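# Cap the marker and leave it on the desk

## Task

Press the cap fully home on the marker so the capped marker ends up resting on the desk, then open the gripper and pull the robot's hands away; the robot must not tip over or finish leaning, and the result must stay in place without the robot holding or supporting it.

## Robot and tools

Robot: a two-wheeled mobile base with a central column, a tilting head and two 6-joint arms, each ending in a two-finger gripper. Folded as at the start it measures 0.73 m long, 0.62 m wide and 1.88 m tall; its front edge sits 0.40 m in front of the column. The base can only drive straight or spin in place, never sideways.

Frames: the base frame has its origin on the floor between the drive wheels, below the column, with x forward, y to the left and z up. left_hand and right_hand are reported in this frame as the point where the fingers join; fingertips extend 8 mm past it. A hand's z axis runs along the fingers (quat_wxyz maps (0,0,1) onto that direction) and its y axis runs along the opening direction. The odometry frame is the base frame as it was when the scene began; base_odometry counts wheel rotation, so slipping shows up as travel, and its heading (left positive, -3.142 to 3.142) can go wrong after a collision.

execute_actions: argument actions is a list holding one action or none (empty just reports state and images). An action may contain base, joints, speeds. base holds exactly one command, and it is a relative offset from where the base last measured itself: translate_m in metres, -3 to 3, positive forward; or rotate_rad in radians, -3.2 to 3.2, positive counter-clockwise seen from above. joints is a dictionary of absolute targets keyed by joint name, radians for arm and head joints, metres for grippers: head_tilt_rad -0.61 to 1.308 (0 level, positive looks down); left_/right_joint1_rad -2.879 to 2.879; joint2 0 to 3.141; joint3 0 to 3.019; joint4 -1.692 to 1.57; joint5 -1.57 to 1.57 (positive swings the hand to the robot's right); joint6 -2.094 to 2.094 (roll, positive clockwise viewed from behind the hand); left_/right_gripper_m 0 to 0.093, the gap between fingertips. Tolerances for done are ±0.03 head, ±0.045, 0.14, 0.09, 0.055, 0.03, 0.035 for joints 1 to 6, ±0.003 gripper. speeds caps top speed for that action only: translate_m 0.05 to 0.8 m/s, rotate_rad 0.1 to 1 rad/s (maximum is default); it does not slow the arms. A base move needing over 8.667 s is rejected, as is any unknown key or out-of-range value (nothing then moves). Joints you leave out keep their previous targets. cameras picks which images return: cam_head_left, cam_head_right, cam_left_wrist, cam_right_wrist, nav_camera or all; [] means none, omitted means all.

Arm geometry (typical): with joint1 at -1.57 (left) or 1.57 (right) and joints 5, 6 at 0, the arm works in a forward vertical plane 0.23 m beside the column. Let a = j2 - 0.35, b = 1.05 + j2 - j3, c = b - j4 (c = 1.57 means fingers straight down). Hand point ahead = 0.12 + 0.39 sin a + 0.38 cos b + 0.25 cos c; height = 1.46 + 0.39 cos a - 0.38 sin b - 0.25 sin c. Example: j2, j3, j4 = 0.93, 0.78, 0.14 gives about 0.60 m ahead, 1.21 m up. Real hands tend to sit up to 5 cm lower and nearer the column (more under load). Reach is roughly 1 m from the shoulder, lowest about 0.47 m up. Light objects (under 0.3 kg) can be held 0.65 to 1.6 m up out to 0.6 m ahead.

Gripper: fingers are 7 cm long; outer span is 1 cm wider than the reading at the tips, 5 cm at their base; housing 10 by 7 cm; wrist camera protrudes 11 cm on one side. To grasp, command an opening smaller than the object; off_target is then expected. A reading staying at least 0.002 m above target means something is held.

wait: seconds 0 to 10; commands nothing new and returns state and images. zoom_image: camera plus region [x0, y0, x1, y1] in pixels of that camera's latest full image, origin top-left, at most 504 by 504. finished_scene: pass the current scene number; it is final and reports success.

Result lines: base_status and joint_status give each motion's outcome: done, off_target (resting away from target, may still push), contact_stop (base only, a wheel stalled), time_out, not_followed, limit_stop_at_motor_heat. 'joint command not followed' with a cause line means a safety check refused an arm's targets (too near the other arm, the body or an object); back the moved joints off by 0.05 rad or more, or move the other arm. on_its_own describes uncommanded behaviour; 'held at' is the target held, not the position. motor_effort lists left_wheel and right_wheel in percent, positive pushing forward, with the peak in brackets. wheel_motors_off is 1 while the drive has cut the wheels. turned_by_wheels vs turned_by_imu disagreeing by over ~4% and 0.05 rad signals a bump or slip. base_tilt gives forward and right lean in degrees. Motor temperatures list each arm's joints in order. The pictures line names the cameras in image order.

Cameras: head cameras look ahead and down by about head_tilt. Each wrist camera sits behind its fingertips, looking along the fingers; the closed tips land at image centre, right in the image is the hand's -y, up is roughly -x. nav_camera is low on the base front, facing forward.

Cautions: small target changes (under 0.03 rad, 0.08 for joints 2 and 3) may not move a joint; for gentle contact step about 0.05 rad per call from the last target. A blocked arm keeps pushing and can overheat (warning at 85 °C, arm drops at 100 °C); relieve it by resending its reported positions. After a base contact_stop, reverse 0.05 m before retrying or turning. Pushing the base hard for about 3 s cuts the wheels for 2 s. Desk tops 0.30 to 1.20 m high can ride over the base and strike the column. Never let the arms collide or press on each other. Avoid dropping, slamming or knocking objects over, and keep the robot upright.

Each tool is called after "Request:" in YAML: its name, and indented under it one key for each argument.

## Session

Request:
execute_actions:
  actions: []

Scene clock: 0.00 s.
Motor temperatures (°C, as the motors report them): left_arm=[24 25 25 23 25 26] | right_arm=[23 27 24 22 24 23]
base_odometry: x=+0.000 y=+0.000 heading=+0.000 (m, m, rad; odometry frame)
turned_by_wheels: +0.000 (rad since the last result)
turned_by_imu: +0.000 (rad since the last result)
base_tilt: forward=-0.3 right=+0.7 (deg)
base_status: not commanded
joint_positions: head_tilt_rad=+0.869 left_joint1_rad=-1.603 left_joint2_rad=+0.911 left_joint3_rad=+0.400 left_joint4_rad=-0.900 left_joint5_rad=+0.010 left_joint6_rad=+0.106 left_gripper_m=+0.095 right_joint1_rad=+1.587 right_joint2_rad=+0.911 right_joint3_rad=+0.370 right_joint4_rad=-0.993 right_joint5_rad=-0.011 right_joint6_rad=-0.084 right_gripper_m=+0.095
joint_status: not commanded
wheel_motors_off: 0
motor_effort: left_wheel=+2 right_wheel=+3 (%)
left_hand: x=+0.1440 y=+0.2159 z=+1.2444 quat_wxyz=(+0.428, -0.059, -0.901, +0.036) (m; base frame)
right_hand: x=+0.1153 y=-0.2207 z=+1.2687 quat_wxyz=(+0.483, +0.041, -0.874, -0.029) (m; base frame)
pictures: cam_head_left, cam_head_right, cam_left_wrist, cam_right_wrist, nav_camera
camera_calibration (this result's frames):
cam_head_left: T_world_to_cam=[[-0.0550424, -0.996628, 0.0608446, -0.0433482], [-0.814475, 0.00956574, -0.58012, 0.936402], [0.577582, -0.0814876, -0.812255, 1.14189], [0, 0, 0, 1]] pos_world=[0.100756, 0.0408903, 1.47337]
cam_head_right: T_world_to_cam=[[-0.0795058, -0.992745, 0.0902047, -0.152787], [-0.811276, 0.0118587, -0.584543, 0.939242], [0.579232, -0.119655, -0.806333, 1.13316], [0, 0, 0, 1]] pos_world=[0.0934732, -0.0272277, 1.47652]
cam_left_wrist: T_world_to_cam=[[-0.0724271, -0.990515, 0.11677, 0.0780429], [-0.0474169, 0.120365, 0.991597, -1.25214], [-0.996246, 0.0662816, -0.0556848, 0.318938], [0, 0, 0, 1]] pos_world=[0.26402, 0.206876, 1.25026]
cam_right_wrist: T_world_to_cam=[[0.0428263, -0.994547, -0.0950861, -0.104074], [0.0728792, -0.09181, 0.993106, -1.2823], [-0.996421, -0.0494608, 0.0685499, 0.140485], [0, 0, 0, 1]] pos_world=[0.237892, -0.214286, 1.25393]
Images, in order (width x height): cam_head_left 896x504, cam_head_right 896x504, cam_left_wrist 896x504, cam_right_wrist 896x504, nav_camera 896x504.

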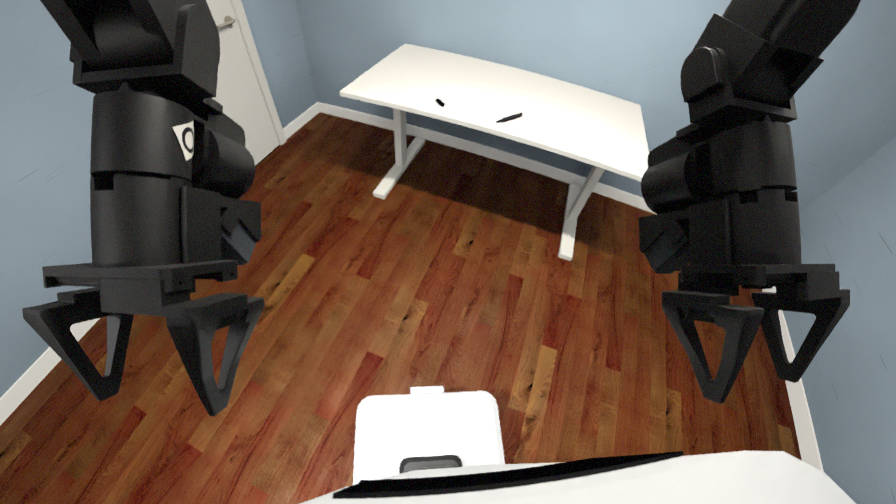

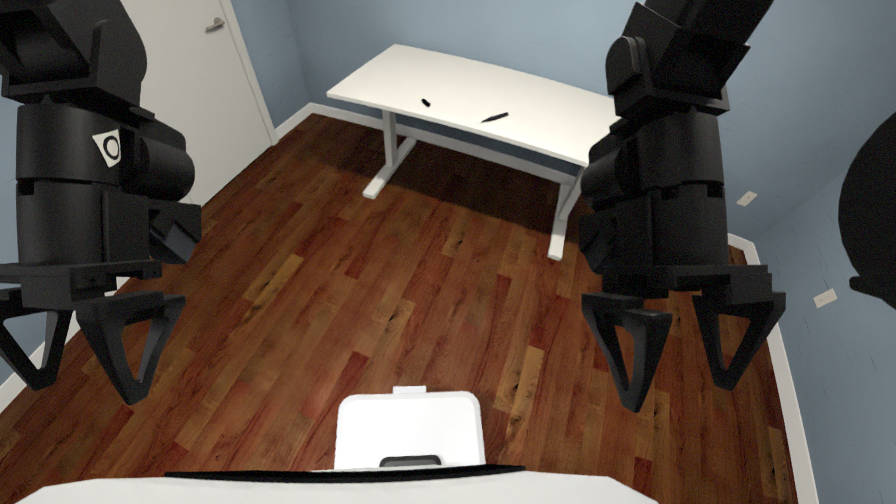

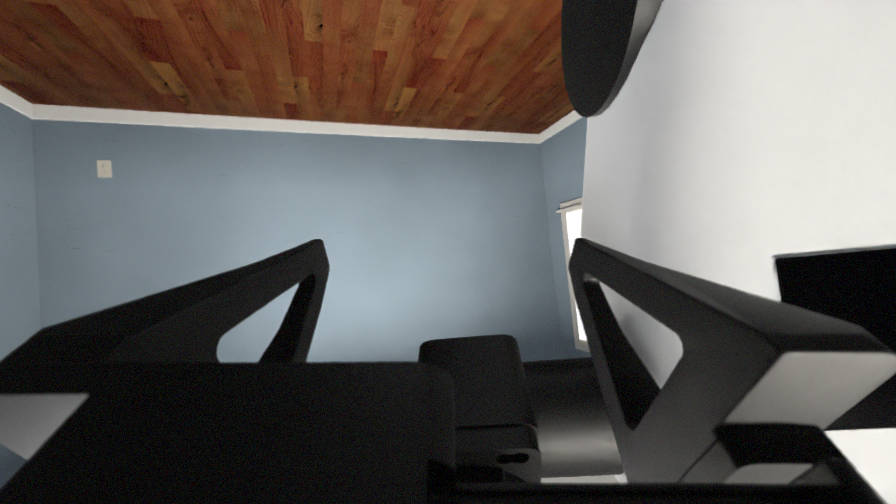

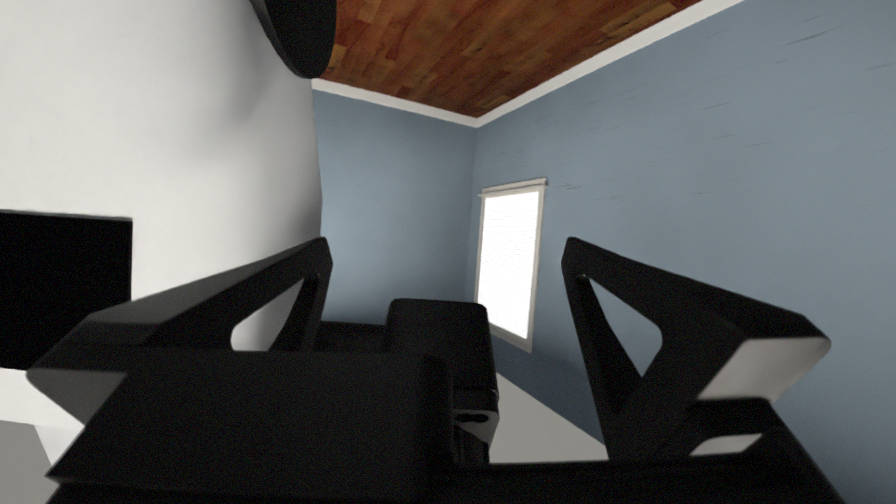

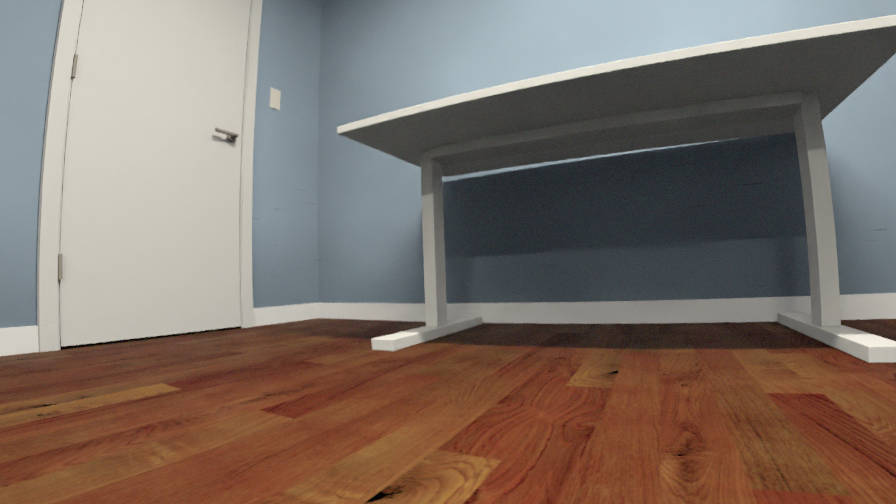

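Request:
execute_actions:
  actions:
    - {"base":{"translate_m":0.92},"joints":{"head_tilt_rad":1.0}}
  cameras: []

Request:
execute_actions:
  actions:
    - {"base":{"rotate_rad":-0.4}}
  cameras: ["cam_head_left","cam_head_right"]

Request:
zoom_image:
  camera: "cam_head_left"
  region: [320,130,540,270]

Scene clock: 12.33 s.
Motor temperatures (°C, as the motors report them): left_arm=[24 26 26 24 25 26] | right_arm=[23 28 24 22 24 23]
base_odometry: x=+0.920 y=+0.000 heading=+0.001 (m, m, rad; odometry frame)
turned_by_wheels: +0.001 (rad since the last result)
turned_by_imu: +0.001 (rad since the last result)
base_tilt: forward=-0.3 right=+0.7 (deg)
base_status: done
joint_positions: head_tilt_rad=+1.001 left_joint1_rad=-1.603 left_joint2_rad=+0.911 left_joint3_rad=+0.403 left_joint4_rad=-0.900 left_joint5_rad=+0.010 left_joint6_rad=+0.106 left_gripper_m=+0.095 right_joint1_rad=+1.587 right_joint2_rad=+0.911 right_joint3_rad=+0.373 right_joint4_rad=-0.993 right_joint5_rad=-0.011 right_joint6_rad=-0.084 right_gripper_m=+0.095
joint_status: all done
wheel_motors_off: 0
motor_effort: left_wheel=+1(38) right_wheel=-1(42) (%)
left_hand: x=+0.1456 y=+0.2158 z=+1.2438 quat_wxyz=(+0.427, -0.059, -0.902, +0.036) (m; base frame)
right_hand: x=+0.1167 y=-0.2207 z=+1.2681 quat_wxyz=(+0.481, +0.041, -0.875, -0.029) (m; base frame)
pictures: none
No camera images: the call's "cameras" was empty. Leave "cameras" out to get every camera's image.

Scene clock: 13.90 s.
Motor temperatures (°C, as the motors report them): left_arm=[24 26 26 24 25 26] | right_arm=[23 28 24 22 24 23]
base_odometry: x=+0.920 y=+0.000 heading=-0.398 (m, m, rad; odometry frame)
turned_by_wheels: -0.399 (rad since the last result)
turned_by_imu: -0.398 (rad since the last result)
base_tilt: forward=-0.4 right=+0.5 (deg)
base_status: done
joint_positions: head_tilt_rad=+1.001 left_joint1_rad=-1.603 left_joint2_rad=+0.911 left_joint3_rad=+0.402 left_joint4_rad=-0.900 left_joint5_rad=+0.010 left_joint6_rad=+0.106 left_gripper_m=+0.095 right_joint1_rad=+1.587 right_joint2_rad=+0.911 right_joint3_rad=+0.373 right_joint4_rad=-0.993 right_joint5_rad=-0.011 right_joint6_rad=-0.084 right_gripper_m=+0.095
joint_status: not commanded
wheel_motors_off: 0
motor_effort: left_wheel=+0(35) right_wheel=-2(43) (%)
left_hand: x=+0.1452 y=+0.2159 z=+1.2439 quat_wxyz=(+0.427, -0.059, -0.902, +0.036) (m; base frame)
right_hand: x=+0.1167 y=-0.2207 z=+1.2681 quat_wxyz=(+0.481, +0.041, -0.875, -0.029) (m; base frame)
pictures: cam_head_left, cam_head_right
camera_calibration (this result's frames):
cam_head_left: T_world_to_cam=[[-0.0465982, -0.996628, 0.0675303, -0.0540663], [-0.883446, 0.00956574, -0.468435, 0.767856], [0.466209, -0.0814876, -0.880913, 1.25319], [0, 0, 0, 1]] pos_world=[0.0915908, 0.0408903, 1.46729]
cam_head_right: T_world_to_cam=[[-0.067005, -0.992745, 0.0998418, -0.168253], [-0.880854, 0.0118587, -0.473239, 0.771313], [0.468621, -0.119655, -0.875258, 1.24484], [0, 0, 0, 1]] pos_world=[0.0847828, -0.0272277, 1.47137]
Images, in order (width x height): cam_head_left 896x504, cam_head_right 896x504.

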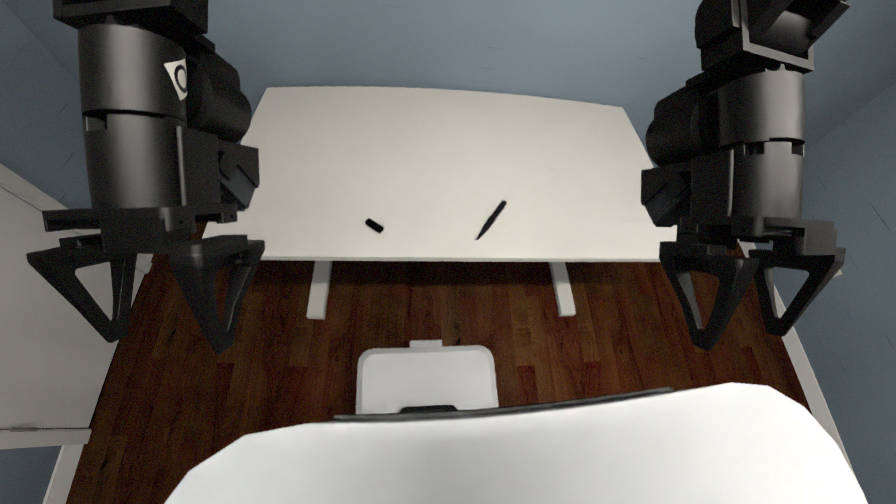

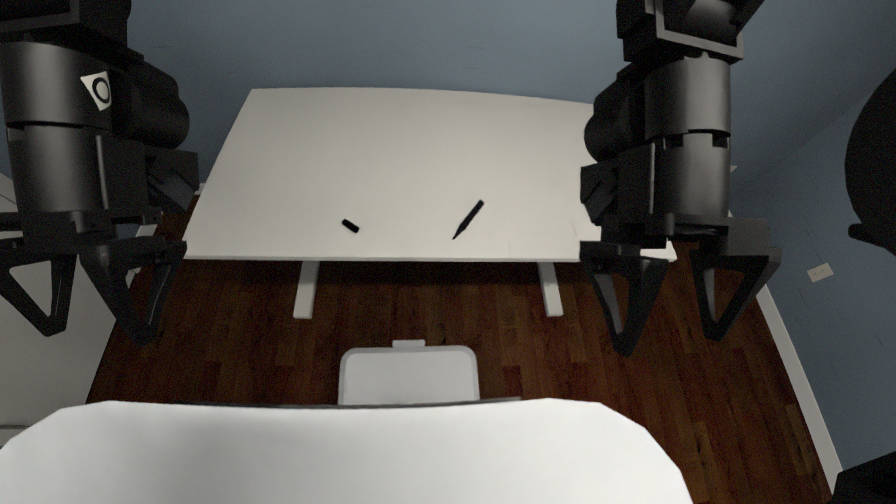

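Region (320, 130, 540, 270) of cam_head_left's 896x504 image, scaled by 2.291, with more detail than that image has; it fills the top 321 rows of this view, and the rest is white.

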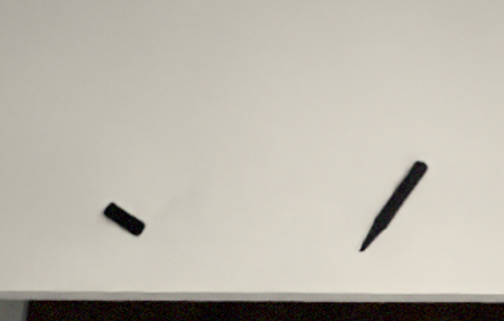

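Request:
execute_actions:
  actions:
    - {"joints":{"left_joint1_rad":-1.68,"left_joint2_rad":1.93,"left_joint3_rad":1.2,"left_joint4_rad":0.22,"left_joint5_rad":0,"left_joint6_rad":-1.06,"left_gripper_m":0.06,"right_joint1_rad":1.6,"right_joint2_rad":1.9,"right_joint3_rad":1.32,"right_joint4_rad":0.07,"right_joint5_rad":0,"right_joint6_rad":0.66,"right_gripper_m":0.06}}
  cameras: []

Request:
execute_actions:
  actions:
    - {"base":{"translate_m":0.15},"joints":{"head_tilt_rad":1.15}}
  cameras: ["cam_head_left","cam_left_wrist","cam_right_wrist"]

Scene clock: 35.23 s.
Motor temperatures (°C, as the motors report them): left_arm=[24 26 26 24 25 26] | right_arm=[23 28 24 22 24 23]
base_odometry: x=+0.920 y=+0.000 heading=-0.398 (m, m, rad; odometry frame)
turned_by_wheels: +0.000 (rad since the last result)
turned_by_imu: +0.002 (rad since the last result)
base_tilt: forward=-0.3 right=+0.7 (deg)
base_status: not commanded
joint_positions: head_tilt_rad=+1.001 left_joint1_rad=-1.679 left_joint2_rad=+1.944 left_joint3_rad=+1.200 left_joint4_rad=+0.207 left_joint5_rad=+0.001 left_joint6_rad=-1.049 left_gripper_m=+0.060 right_joint1_rad=+1.592 right_joint2_rad=+1.906 right_joint3_rad=+1.315 right_joint4_rad=+0.057 right_joint5_rad=-0.002 right_joint6_rad=+0.647 right_gripper_m=+0.060
joint_status: all done
wheel_motors_off: 0
motor_effort: left_wheel=+0(2) right_wheel=-8(9) (%)
left_hand: x=+0.4196 y=+0.1470 z=+0.8309 quat_wxyz=(+0.029, +0.476, -0.878, +0.038) (m; base frame)
right_hand: x=+0.4803 y=-0.2097 z=+0.8335 quat_wxyz=(+0.008, -0.313, -0.950, -0.008) (m; base frame)
pictures: none
No camera images: the call's "cameras" was empty. Leave "cameras" out to get every camera's image.

Scene clock: 36.93 s.
Motor temperatures (°C, as the motors report them): left_arm=[24 26 26 24 25 26] | right_arm=[23 28 24 22 24 23]
base_odometry: x=+1.059 y=-0.058 heading=-0.399 (m, m, rad; odometry frame)
turned_by_wheels: -0.001 (rad since the last result)
turned_by_imu: -0.001 (rad since the last result)
base_tilt: forward=-0.4 right=+0.8 (deg)
base_status: done
joint_positions: head_tilt_rad=+1.149 left_joint1_rad=-1.679 left_joint2_rad=+1.937 left_joint3_rad=+1.205 left_joint4_rad=+0.209 left_joint5_rad=+0.001 left_joint6_rad=-1.049 left_gripper_m=+0.060 right_joint1_rad=+1.593 right_joint2_rad=+1.904 right_joint3_rad=+1.321 right_joint4_rad=+0.060 right_joint5_rad=-0.001 right_joint6_rad=+0.647 right_gripper_m=+0.060
joint_status: all done
wheel_motors_off: 0
motor_effort: left_wheel=-1(46) right_wheel=+1(49) (%)
left_hand: x=+0.4276 y=+0.1464 z=+0.8326 quat_wxyz=(+0.023, +0.477, -0.878, +0.042) (m; base frame)
right_hand: x=+0.4863 y=-0.2089 z=+0.8342 quat_wxyz=(+0.003, -0.313, -0.950, -0.010) (m; base frame)
pictures: cam_head_left, cam_left_wrist, cam_right_wrist
camera_calibration (this result's frames):
cam_head_left: T_world_to_cam=[[-0.0361183, -0.996628, 0.0736695, -0.0640448], [-0.94292, 0.00956574, -0.332881, 0.562076], [0.331053, -0.0814876, -0.940087, 1.35108], [0, 0, 0, 1]] pos_world=[0.0804016, 0.0408903, 1.46195]
cam_left_wrist: T_world_to_cam=[[0.839559, -0.540649, 0.0532795, -0.325132], [-0.43865, -0.616757, 0.653603, -0.265358], [-0.32051, -0.57211, -0.754959, 0.96988], [0, 0, 0, 1]] pos_world=[0.467425, 0.215434, 0.922982]
cam_right_wrist: T_world_to_cam=[[-0.591616, -0.805968, -0.0201596, 0.135907], [-0.651818, 0.463448, 0.600291, -0.0806561], [-0.474472, 0.368282, -0.799527, 1.09807], [0, 0, 0, 1]] pos_world=[0.548836, -0.257483, 0.929094]
Images, in order (width x height): cam_head_left 896x504, cam_left_wrist 896x504, cam_right_wrist 896x504.

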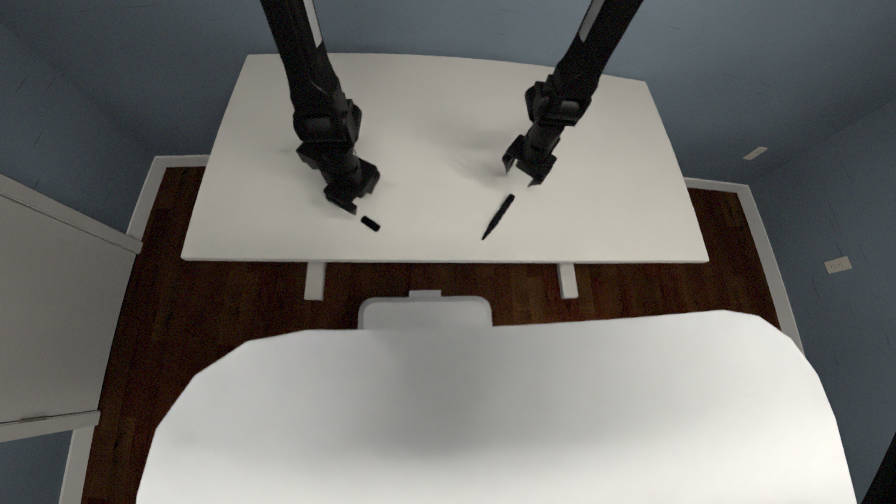

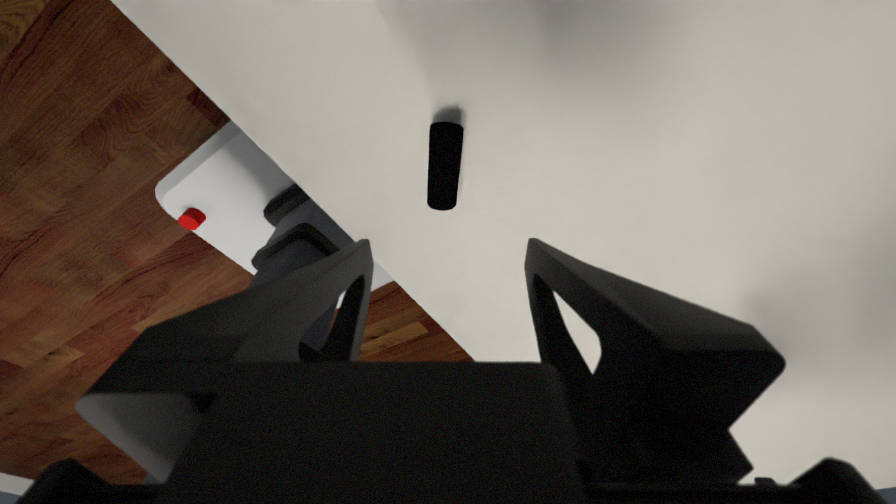

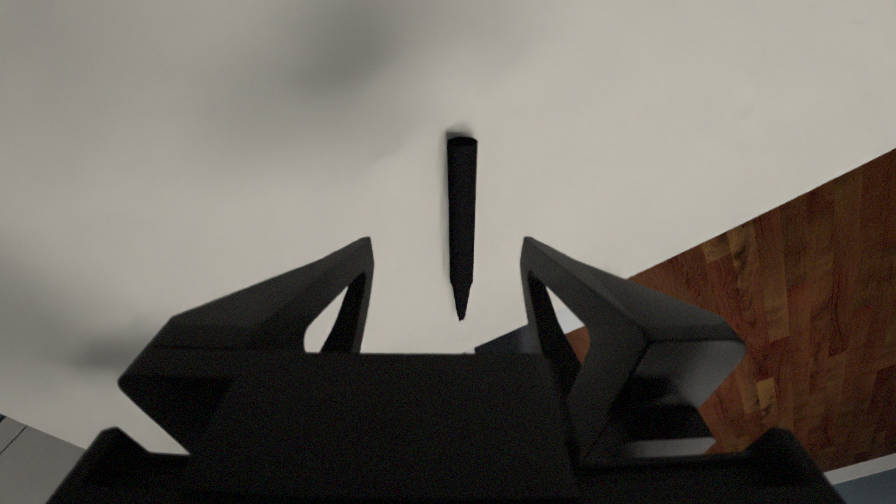

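Request:
zoom_image:
  camera: "cam_left_wrist"
  region: [410,100,480,160]

Request:
zoom_image:
  camera: "cam_head_left"
  region: [350,205,400,245]

Region (410, 100, 480, 160) of cam_left_wrist's 896x504 image, scaled by 7.200, with more detail than that image has; it fills the top 432 rows of this view, and the rest is white.

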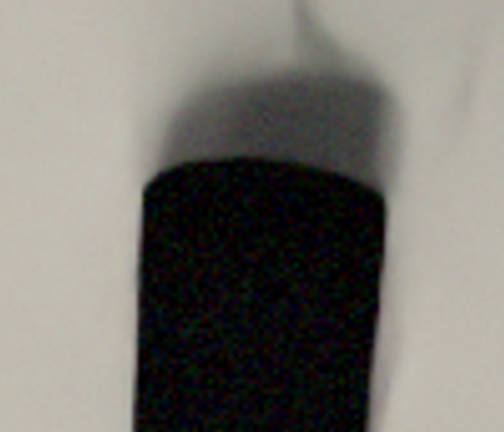

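Region (350, 205, 400, 245) of cam_head_left's 896x504 image, scaled by 10.080, with more detail than that image has; it fills the top 403 rows of this view, and the rest is white.

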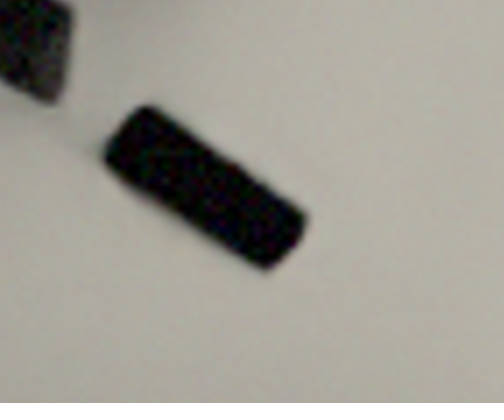

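Request:
execute_actions:
  actions:
    - {"joints":{"left_joint2_rad":2.13,"left_joint3_rad":1.43,"left_joint4_rad":0.19,"right_joint2_rad":2.125,"right_joint3_rad":1.54,"right_joint4_rad":0.065}}
  cameras: ["cam_left_wrist","cam_right_wrist"]

Scene clock: 55.80 s.
Motor temperatures (°C, as the motors report them): left_arm=[24 27 26 24 25 26] | right_arm=[23 29 24 22 24 23]
base_odometry: x=+1.059 y=-0.058 heading=-0.399 (m, m, rad; odometry frame)
turned_by_wheels: +0.000 (rad since the last result)
turned_by_imu: +0.001 (rad since the last result)
base_tilt: forward=-0.3 right=+0.7 (deg)
base_status: not commanded
joint_positions: head_tilt_rad=+1.149 left_joint1_rad=-1.679 left_joint2_rad=+2.134 left_joint3_rad=+1.429 left_joint4_rad=+0.197 left_joint5_rad=+0.001 left_joint6_rad=-1.049 left_gripper_m=+0.060 right_joint1_rad=+1.593 right_joint2_rad=+2.136 right_joint3_rad=+1.536 right_joint4_rad=+0.060 right_joint5_rad=-0.001 right_joint6_rad=+0.647 right_gripper_m=+0.060
joint_status: all done
wheel_motors_off: 0
motor_effort: left_wheel=-2(2) right_wheel=+2(2) (%)
left_hand: x=+0.4319 y=+0.1390 z=+0.7558 quat_wxyz=(+0.017, +0.477, -0.878, +0.045) (m; base frame)
right_hand: x=+0.4659 y=-0.2074 z=+0.7460 quat_wxyz=(+0.011, -0.313, -0.950, -0.007) (m; base frame)
pictures: cam_left_wrist, cam_right_wrist
camera_calibration (this result's frames):
cam_left_wrist: T_world_to_cam=[[0.839442, -0.539491, 0.0654722, -0.33801], [-0.446963, -0.616846, 0.647862, -0.209944], [-0.30913, -0.573106, -0.758939, 0.907203], [0, 0, 0, 1]] pos_world=[0.470345, 0.208067, 0.846657]
cam_right_wrist: T_world_to_cam=[[-0.591606, -0.806173, -0.00939592, 0.115127], [-0.641112, 0.463347, 0.611788, -0.0553013], [-0.488853, 0.367961, -0.790966, 1.01756], [0, 0, 0, 1]] pos_world=[0.530096, -0.255988, 0.839773]
Images, in order (width x height): cam_left_wrist 896x504, cam_right_wrist 896x504.

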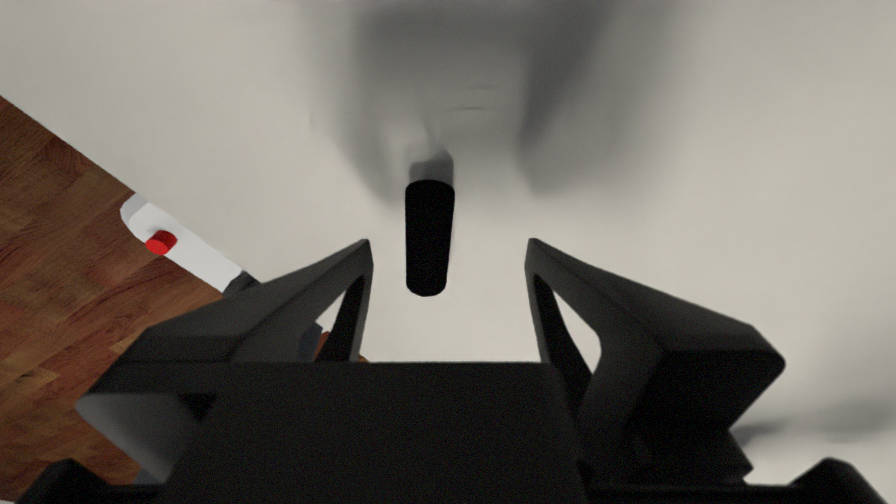

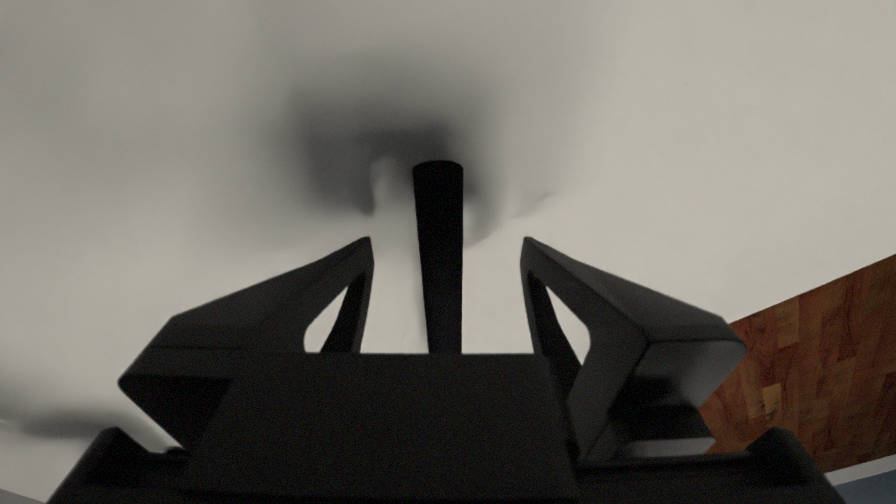

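Request:
execute_actions:
  actions:
    - {"joints":{"left_joint2_rad":2.21,"left_joint3_rad":1.485,"right_joint2_rad":2.19,"right_joint3_rad":1.61}}
  cameras: ["cam_left_wrist","cam_right_wrist"]

Request:
zoom_image:
  camera: "cam_left_wrist"
  region: [390,170,510,270]

Scene clock: 60.23 s.
Motor temperatures (°C, as the motors report them): left_arm=[24 27 26 24 25 26] | right_arm=[23 29 24 22 24 23]
base_odometry: x=+1.059 y=-0.058 heading=-0.399 (m, m, rad; odometry frame)
turned_by_wheels: +0.000 (rad since the last result)
turned_by_imu: +0.001 (rad since the last result)
base_tilt: forward=-0.4 right=+0.6 (deg)
base_status: not commanded
joint_positions: head_tilt_rad=+1.149 left_joint1_rad=-1.679 left_joint2_rad=+2.202 left_joint3_rad=+1.489 left_joint4_rad=+0.197 left_joint5_rad=+0.001 left_joint6_rad=-1.049 left_gripper_m=+0.060 right_joint1_rad=+1.593 right_joint2_rad=+2.172 right_joint3_rad=+1.611 right_joint4_rad=+0.060 right_joint5_rad=-0.001 right_joint6_rad=+0.647 right_gripper_m=+0.060
joint_status: all done
wheel_motors_off: 0
motor_effort: left_wheel=-2(2) right_wheel=+1(2) (%)
left_hand: x=+0.4209 y=+0.1372 z=+0.7312 quat_wxyz=(+0.021, +0.477, -0.878, +0.043) (m; base frame)
right_hand: x=+0.4868 y=-0.2069 z=+0.7316 quat_wxyz=(-0.007, -0.313, -0.950, -0.013) (m; base frame)
pictures: cam_left_wrist, cam_right_wrist
camera_calibration (this result's frames):
cam_left_wrist: T_world_to_cam=[[0.839524, -0.540087, 0.0592114, -0.323462], [-0.442704, -0.616798, 0.650825, -0.203964], [-0.314981, -0.572596, -0.756915, 0.885066], [0, 0, 0, 1]] pos_world=[0.460037, 0.206283, 0.821818]
cam_right_wrist: T_world_to_cam=[[-0.591389, -0.80573, -0.0325243, 0.144658], [-0.663861, 0.463571, 0.586848, -0.00398722], [-0.457763, 0.368647, -0.809044, 1.01445], [0, 0, 0, 1]] pos_world=[0.547282, -0.255571, 0.827782]
Images, in order (width x height): cam_left_wrist 896x504, cam_right_wrist 896x504.

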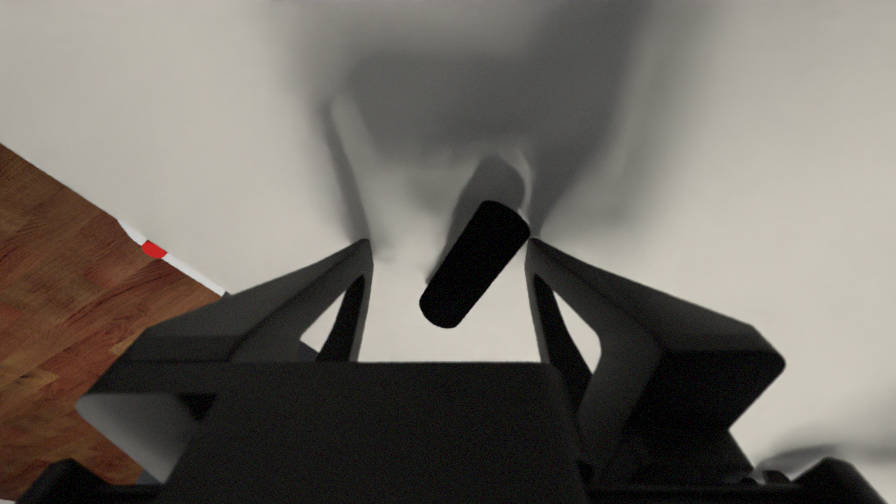

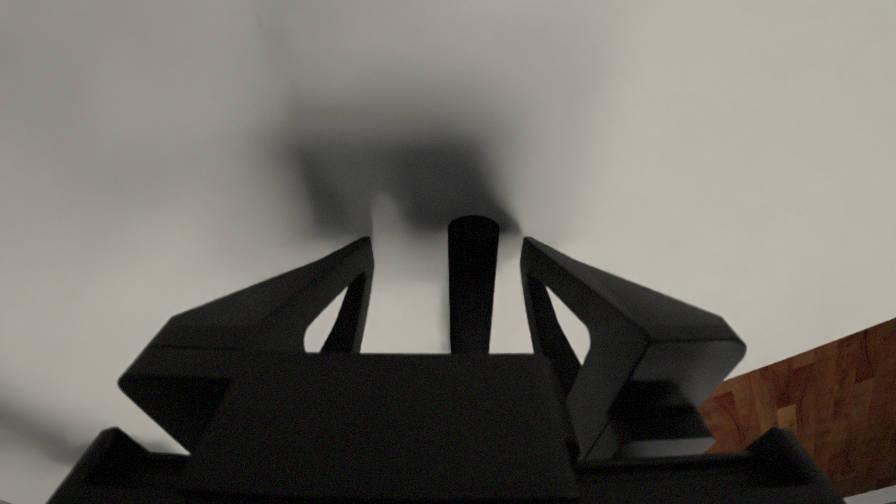

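Region (390, 170, 510, 270) of cam_left_wrist's 896x504 image, scaled by 4.200, with more detail than that image has.

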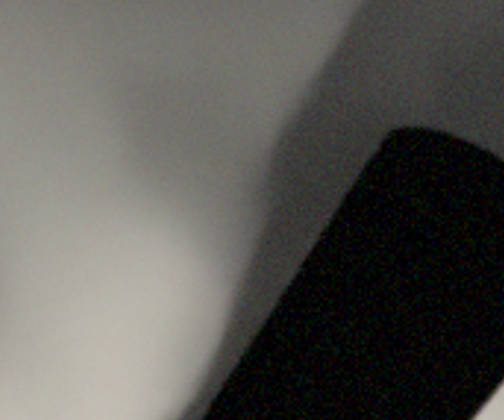

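Request:
execute_actions:
  actions:
    - {"joints":{"left_gripper_m":0,"right_joint2_rad":2.22}}
  cameras: ["cam_right_wrist"]

Request:
execute_actions:
  actions:
    - {"joints":{"right_gripper_m":0}}
  cameras: ["cam_left_wrist","cam_right_wrist"]

Scene clock: 64.70 s.
Motor temperatures (°C, as the motors report them): left_arm=[24 27 26 24 25 26] | right_arm=[23 29 24 22 24 23]
base_odometry: x=+1.059 y=-0.058 heading=-0.399 (m, m, rad; odometry frame)
turned_by_wheels: +0.000 (rad since the last result)
turned_by_imu: +0.001 (rad since the last result)
base_tilt: forward=-0.3 right=+0.7 (deg)
base_status: not commanded
joint_positions: head_tilt_rad=+1.149 left_joint1_rad=-1.679 left_joint2_rad=+2.202 left_joint3_rad=+1.489 left_joint4_rad=+0.197 left_joint5_rad=+0.001 left_joint6_rad=-1.049 left_gripper_m=+0.018 right_joint1_rad=+1.593 right_joint2_rad=+2.188 right_joint3_rad=+1.610 right_joint4_rad=+0.061 right_joint5_rad=+0.001 right_joint6_rad=+0.647 right_gripper_m=+0.060
joint_status: left_gripper_m off_target (ended at +0.018, target +0.000); the others done
wheel_motors_off: 0
motor_effort: left_wheel=-2(2) right_wheel=+1(2) (%)
left_hand: x=+0.4209 y=+0.1372 z=+0.7312 quat_wxyz=(+0.021, +0.477, -0.878, +0.043) (m; base frame)
right_hand: x=+0.4748 y=-0.2071 z=+0.7259 quat_wxyz=(+0.000, -0.313, -0.950, -0.010) (m; base frame)
pictures: cam_right_wrist
camera_calibration (this result's frames):
cam_right_wrist: T_world_to_cam=[[-0.591446, -0.80607, -0.0210392, 0.128893], [-0.654616, 0.464757, 0.59622, -0.0194412], [-0.470817, 0.366405, -0.802545, 1.00544], [0, 0, 0, 1]] pos_world=[0.536886, -0.255467, 0.821216]
Images, in order (width x height): cam_right_wrist 896x504.

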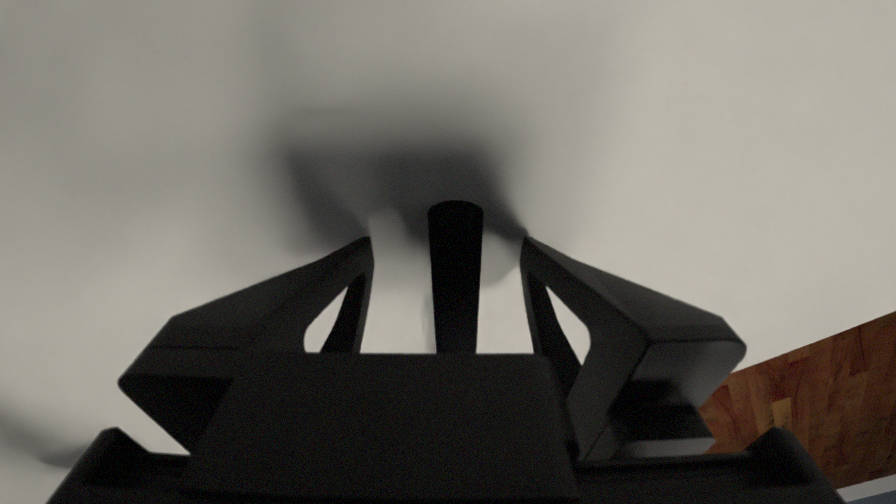

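Scene clock: 65.33 s.
Motor temperatures (°C, as the motors report them): left_arm=[24 27 26 24 25 26] | right_arm=[23 29 24 22 24 23]
base_odometry: x=+1.059 y=-0.058 heading=-0.399 (m, m, rad; odometry frame)
turned_by_wheels: +0.000 (rad since the last result)
turned_by_imu: +0.000 (rad since the last result)
base_tilt: forward=-0.4 right=+0.7 (deg)
base_status: not commanded
joint_positions: head_tilt_rad=+1.149 left_joint1_rad=-1.679 left_joint2_rad=+2.202 left_joint3_rad=+1.489 left_joint4_rad=+0.197 left_joint5_rad=+0.001 left_joint6_rad=-1.049 left_gripper_m=+0.018 right_joint1_rad=+1.592 right_joint2_rad=+2.190 right_joint3_rad=+1.609 right_joint4_rad=+0.061 right_joint5_rad=+0.003 right_joint6_rad=+0.648 right_gripper_m=+0.017
joint_status: right_gripper_m off_target (ended at +0.017, target +0.000)
wheel_motors_off: 0
motor_effort: left_wheel=-2(2) right_wheel=+2(2) (%)
left_hand: x=+0.4209 y=+0.1372 z=+0.7312 quat_wxyz=(+0.021, +0.477, -0.878, +0.043) (m; base frame)
right_hand: x=+0.4733 y=-0.2084 z=+0.7255 quat_wxyz=(+0.001, -0.313, -0.950, -0.008) (m; base frame)
pictures: cam_left_wrist, cam_right_wrist
camera_calibration (this result's frames):
cam_left_wrist: T_world_to_cam=[[0.839731, -0.539768, 0.0591818, -0.323571], [-0.442446, -0.616965, 0.650842, -0.204063], [-0.314791, -0.572717, -0.756903, 0.884994], [0, 0, 0, 1]] pos_world=[0.460014, 0.206298, 0.821816]
cam_right_wrist: T_world_to_cam=[[-0.592231, -0.805581, -0.0173391, 0.124725], [-0.652832, 0.4671, 0.596346, -0.0200604], [-0.472306, 0.364494, -0.802541, 1.00517], [0, 0, 0, 1]] pos_world=[0.535518, -0.256533, 0.820816]
Images, in order (width x height): cam_left_wrist 896x504, cam_right_wrist 896x504.

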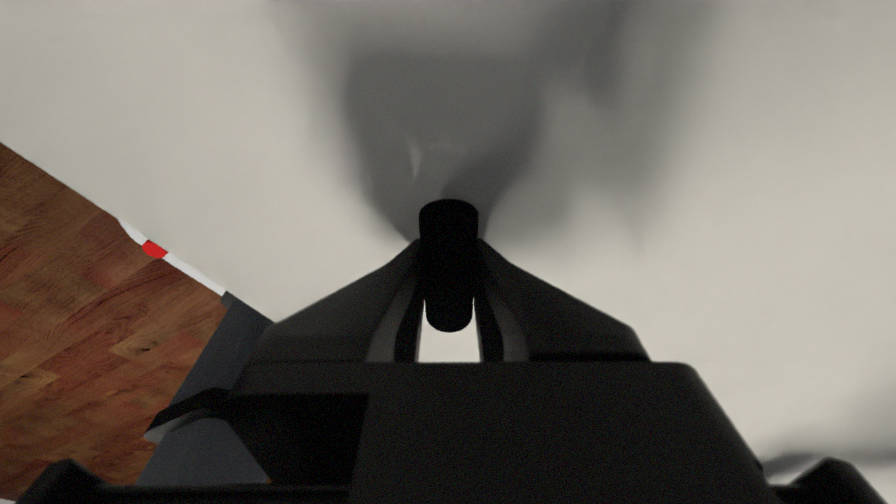

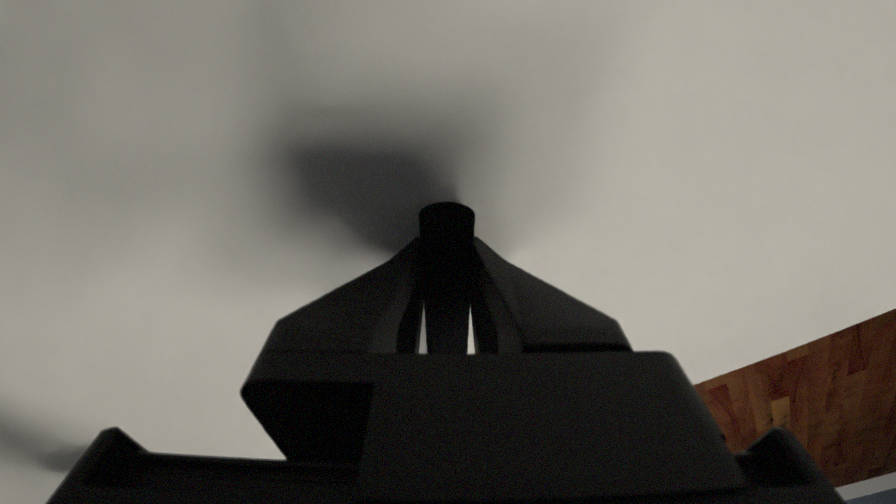

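Request:
execute_actions:
  actions:
    - {"joints":{"left_joint2_rad":1.45,"left_joint3_rad":0.9,"left_joint4_rad":-0.6,"left_joint6_rad":-0.2,"right_joint2_rad":2.0,"right_joint3_rad":1.45}}
  cameras: ["cam_left_wrist","cam_head_left"]

Request:
zoom_image:
  camera: "cam_head_left"
  region: [270,130,430,270]

Request:
zoom_image:
  camera: "cam_left_wrist"
  region: [400,180,500,260]

Scene clock: 75.23 s.
Motor temperatures (°C, as the motors report them): left_arm=[24 27 26 24 25 26] | right_arm=[23 29 24 22 24 23]
base_odometry: x=+1.059 y=-0.058 heading=-0.399 (m, m, rad; odometry frame)
turned_by_wheels: +0.000 (rad since the last result)
turned_by_imu: +0.001 (rad since the last result)
base_tilt: forward=-0.4 right=+0.6 (deg)
base_status: not commanded
joint_positions: head_tilt_rad=+1.149 left_joint1_rad=-1.679 left_joint2_rad=+1.445 left_joint3_rad=+0.908 left_joint4_rad=-0.586 left_joint5_rad=+0.001 left_joint6_rad=-0.211 left_gripper_m=+0.018 right_joint1_rad=+1.592 right_joint2_rad=+1.986 right_joint3_rad=+1.455 right_joint4_rad=+0.061 right_joint5_rad=+0.002 right_joint6_rad=+0.648 right_gripper_m=+0.017
joint_status: all done
wheel_motors_off: 0
motor_effort: left_wheel=-2(2) right_wheel=+2(2) (%)
left_hand: x=+0.3210 y=+0.1727 z=+1.0487 quat_wxyz=(+0.297, +0.061, -0.953, +0.006) (m; base frame)
right_hand: x=+0.5177 y=-0.2092 z=+0.8022 quat_wxyz=(-0.023, -0.313, -0.949, -0.016) (m; base frame)
pictures: cam_head_left, cam_left_wrist
camera_calibration (this result's frames):
cam_head_left: T_world_to_cam=[[-0.0361183, -0.996628, 0.0736695, -0.0640448], [-0.94292, 0.00956574, -0.332881, 0.562076], [0.331054, -0.0814876, -0.940087, 1.35108], [0, 0, 0, 1]] pos_world=[0.0804016, 0.0408903, 1.46195]
cam_left_wrist: T_world_to_cam=[[0.122981, -0.992144, -0.0229367, 0.154961], [-0.323592, -0.0619383, 0.944167, -0.874651], [-0.93817, -0.108692, -0.328667, 0.785097], [0, 0, 0, 1]] pos_world=[0.434468, 0.184903, 1.08741]
Images, in order (width x height): cam_head_left 896x504, cam_left_wrist 896x504.

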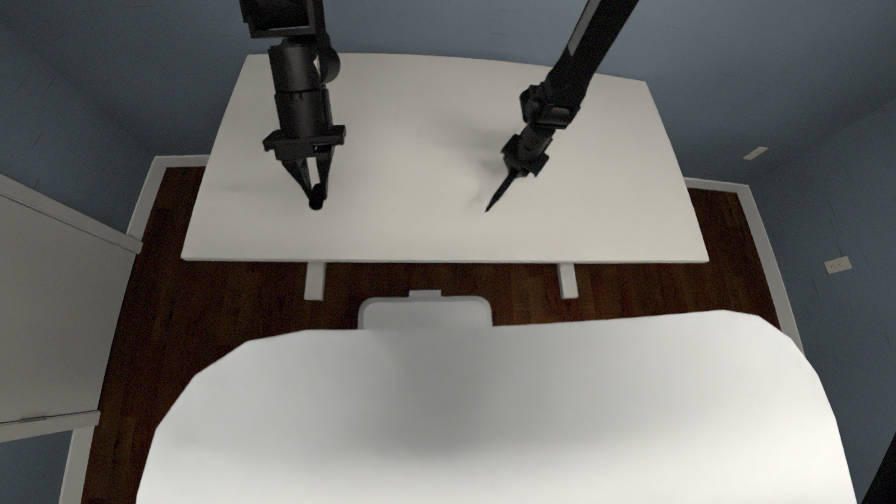

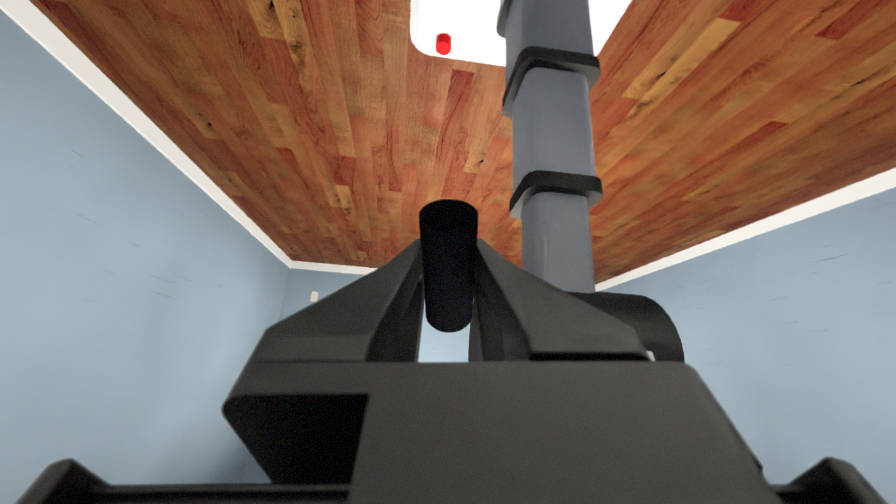

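Region (270, 130, 430, 270) of cam_head_left's 896x504 image, scaled by 3.150, with more detail than that image has; it fills the top 441 rows of this view, and the rest is white.

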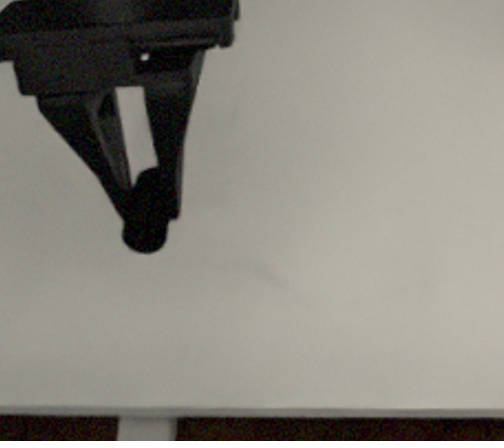

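Region (400, 180, 500, 260) of cam_left_wrist's 896x504 image, scaled by 5.040, with more detail than that image has; it fills the top 403 rows of this view, and the rest is white.

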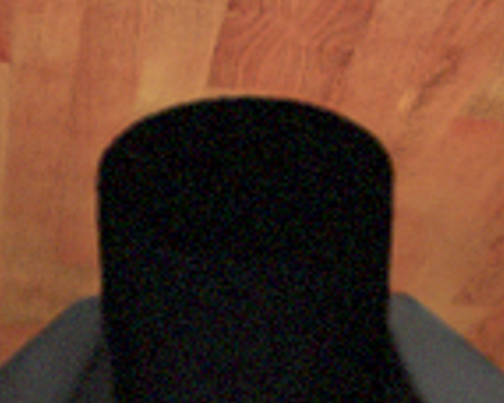

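Request:
execute_actions:
  actions:
    - {"joints":{"left_joint1_rad":-1.76,"left_joint2_rad":2.08,"left_joint3_rad":1.45,"left_joint4_rad":0.11,"left_joint6_rad":-1.69,"right_joint1_rad":1.71,"right_joint2_rad":2.08,"right_joint3_rad":1.45,"right_joint4_rad":0.11,"right_joint6_rad":1.66}}
  cameras: ["cam_head_left"]

Request:
zoom_image:
  camera: "cam_head_left"
  region: [320,120,540,270]

Scene clock: 94.43 s.
Motor temperatures (°C, as the motors report them): left_arm=[24 27 26 24 25 26] | right_arm=[23 29 24 22 24 23]
base_odometry: x=+1.059 y=-0.058 heading=-0.399 (m, m, rad; odometry frame)
turned_by_wheels: +0.000 (rad since the last result)
turned_by_imu: +0.001 (rad since the last result)
base_tilt: forward=-0.5 right=+0.6 (deg)
base_status: not commanded
joint_positions: head_tilt_rad=+1.149 left_joint1_rad=-1.767 left_joint2_rad=+2.094 left_joint3_rad=+1.448 left_joint4_rad=+0.097 left_joint5_rad=+0.000 left_joint6_rad=-1.679 left_gripper_m=+0.018 right_joint1_rad=+1.713 right_joint2_rad=+2.089 right_joint3_rad=+1.447 right_joint4_rad=+0.105 right_joint5_rad=-0.001 right_joint6_rad=+1.647 right_gripper_m=+0.017
joint_status: all done
wheel_motors_off: 0
motor_effort: left_wheel=-2(2) right_wheel=+2(2) (%)
left_hand: x=+0.4421 y=+0.0717 z=+0.7767 quat_wxyz=(+0.071, +0.707, -0.702, +0.047) (m; base frame)
right_hand: x=+0.4510 y=-0.1142 z=+0.7721 quat_wxyz=(+0.050, -0.707, -0.704, -0.037) (m; base frame)
pictures: cam_head_left
camera_calibration (this result's frames):
cam_head_left: T_world_to_cam=[[-0.0361183, -0.996628, 0.0736695, -0.0640448], [-0.94292, 0.00956574, -0.332881, 0.562076], [0.331054, -0.0814876, -0.940087, 1.35108], [0, 0, 0, 1]] pos_world=[0.0804016, 0.0408903, 1.46195]
Images, in order (width x height): cam_head_left 896x504.

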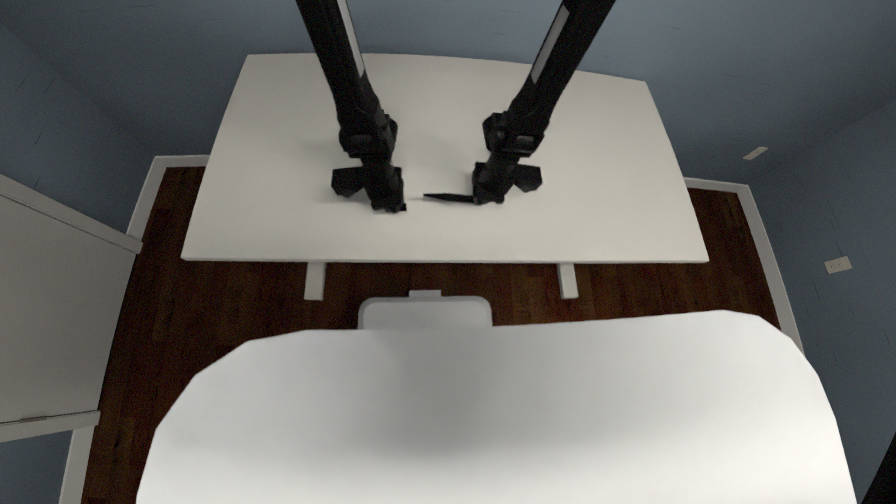

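Region (320, 120, 540, 270) of cam_head_left's 896x504 image, scaled by 2.291, with more detail than that image has; it fills the top 344 rows of this view, and the rest is white.

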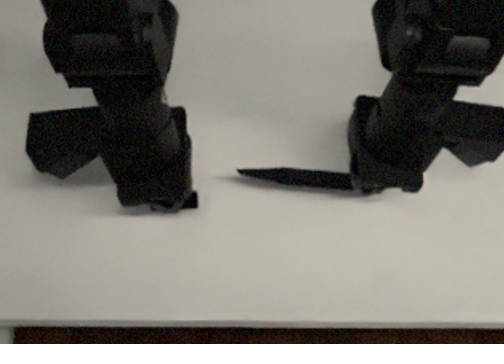

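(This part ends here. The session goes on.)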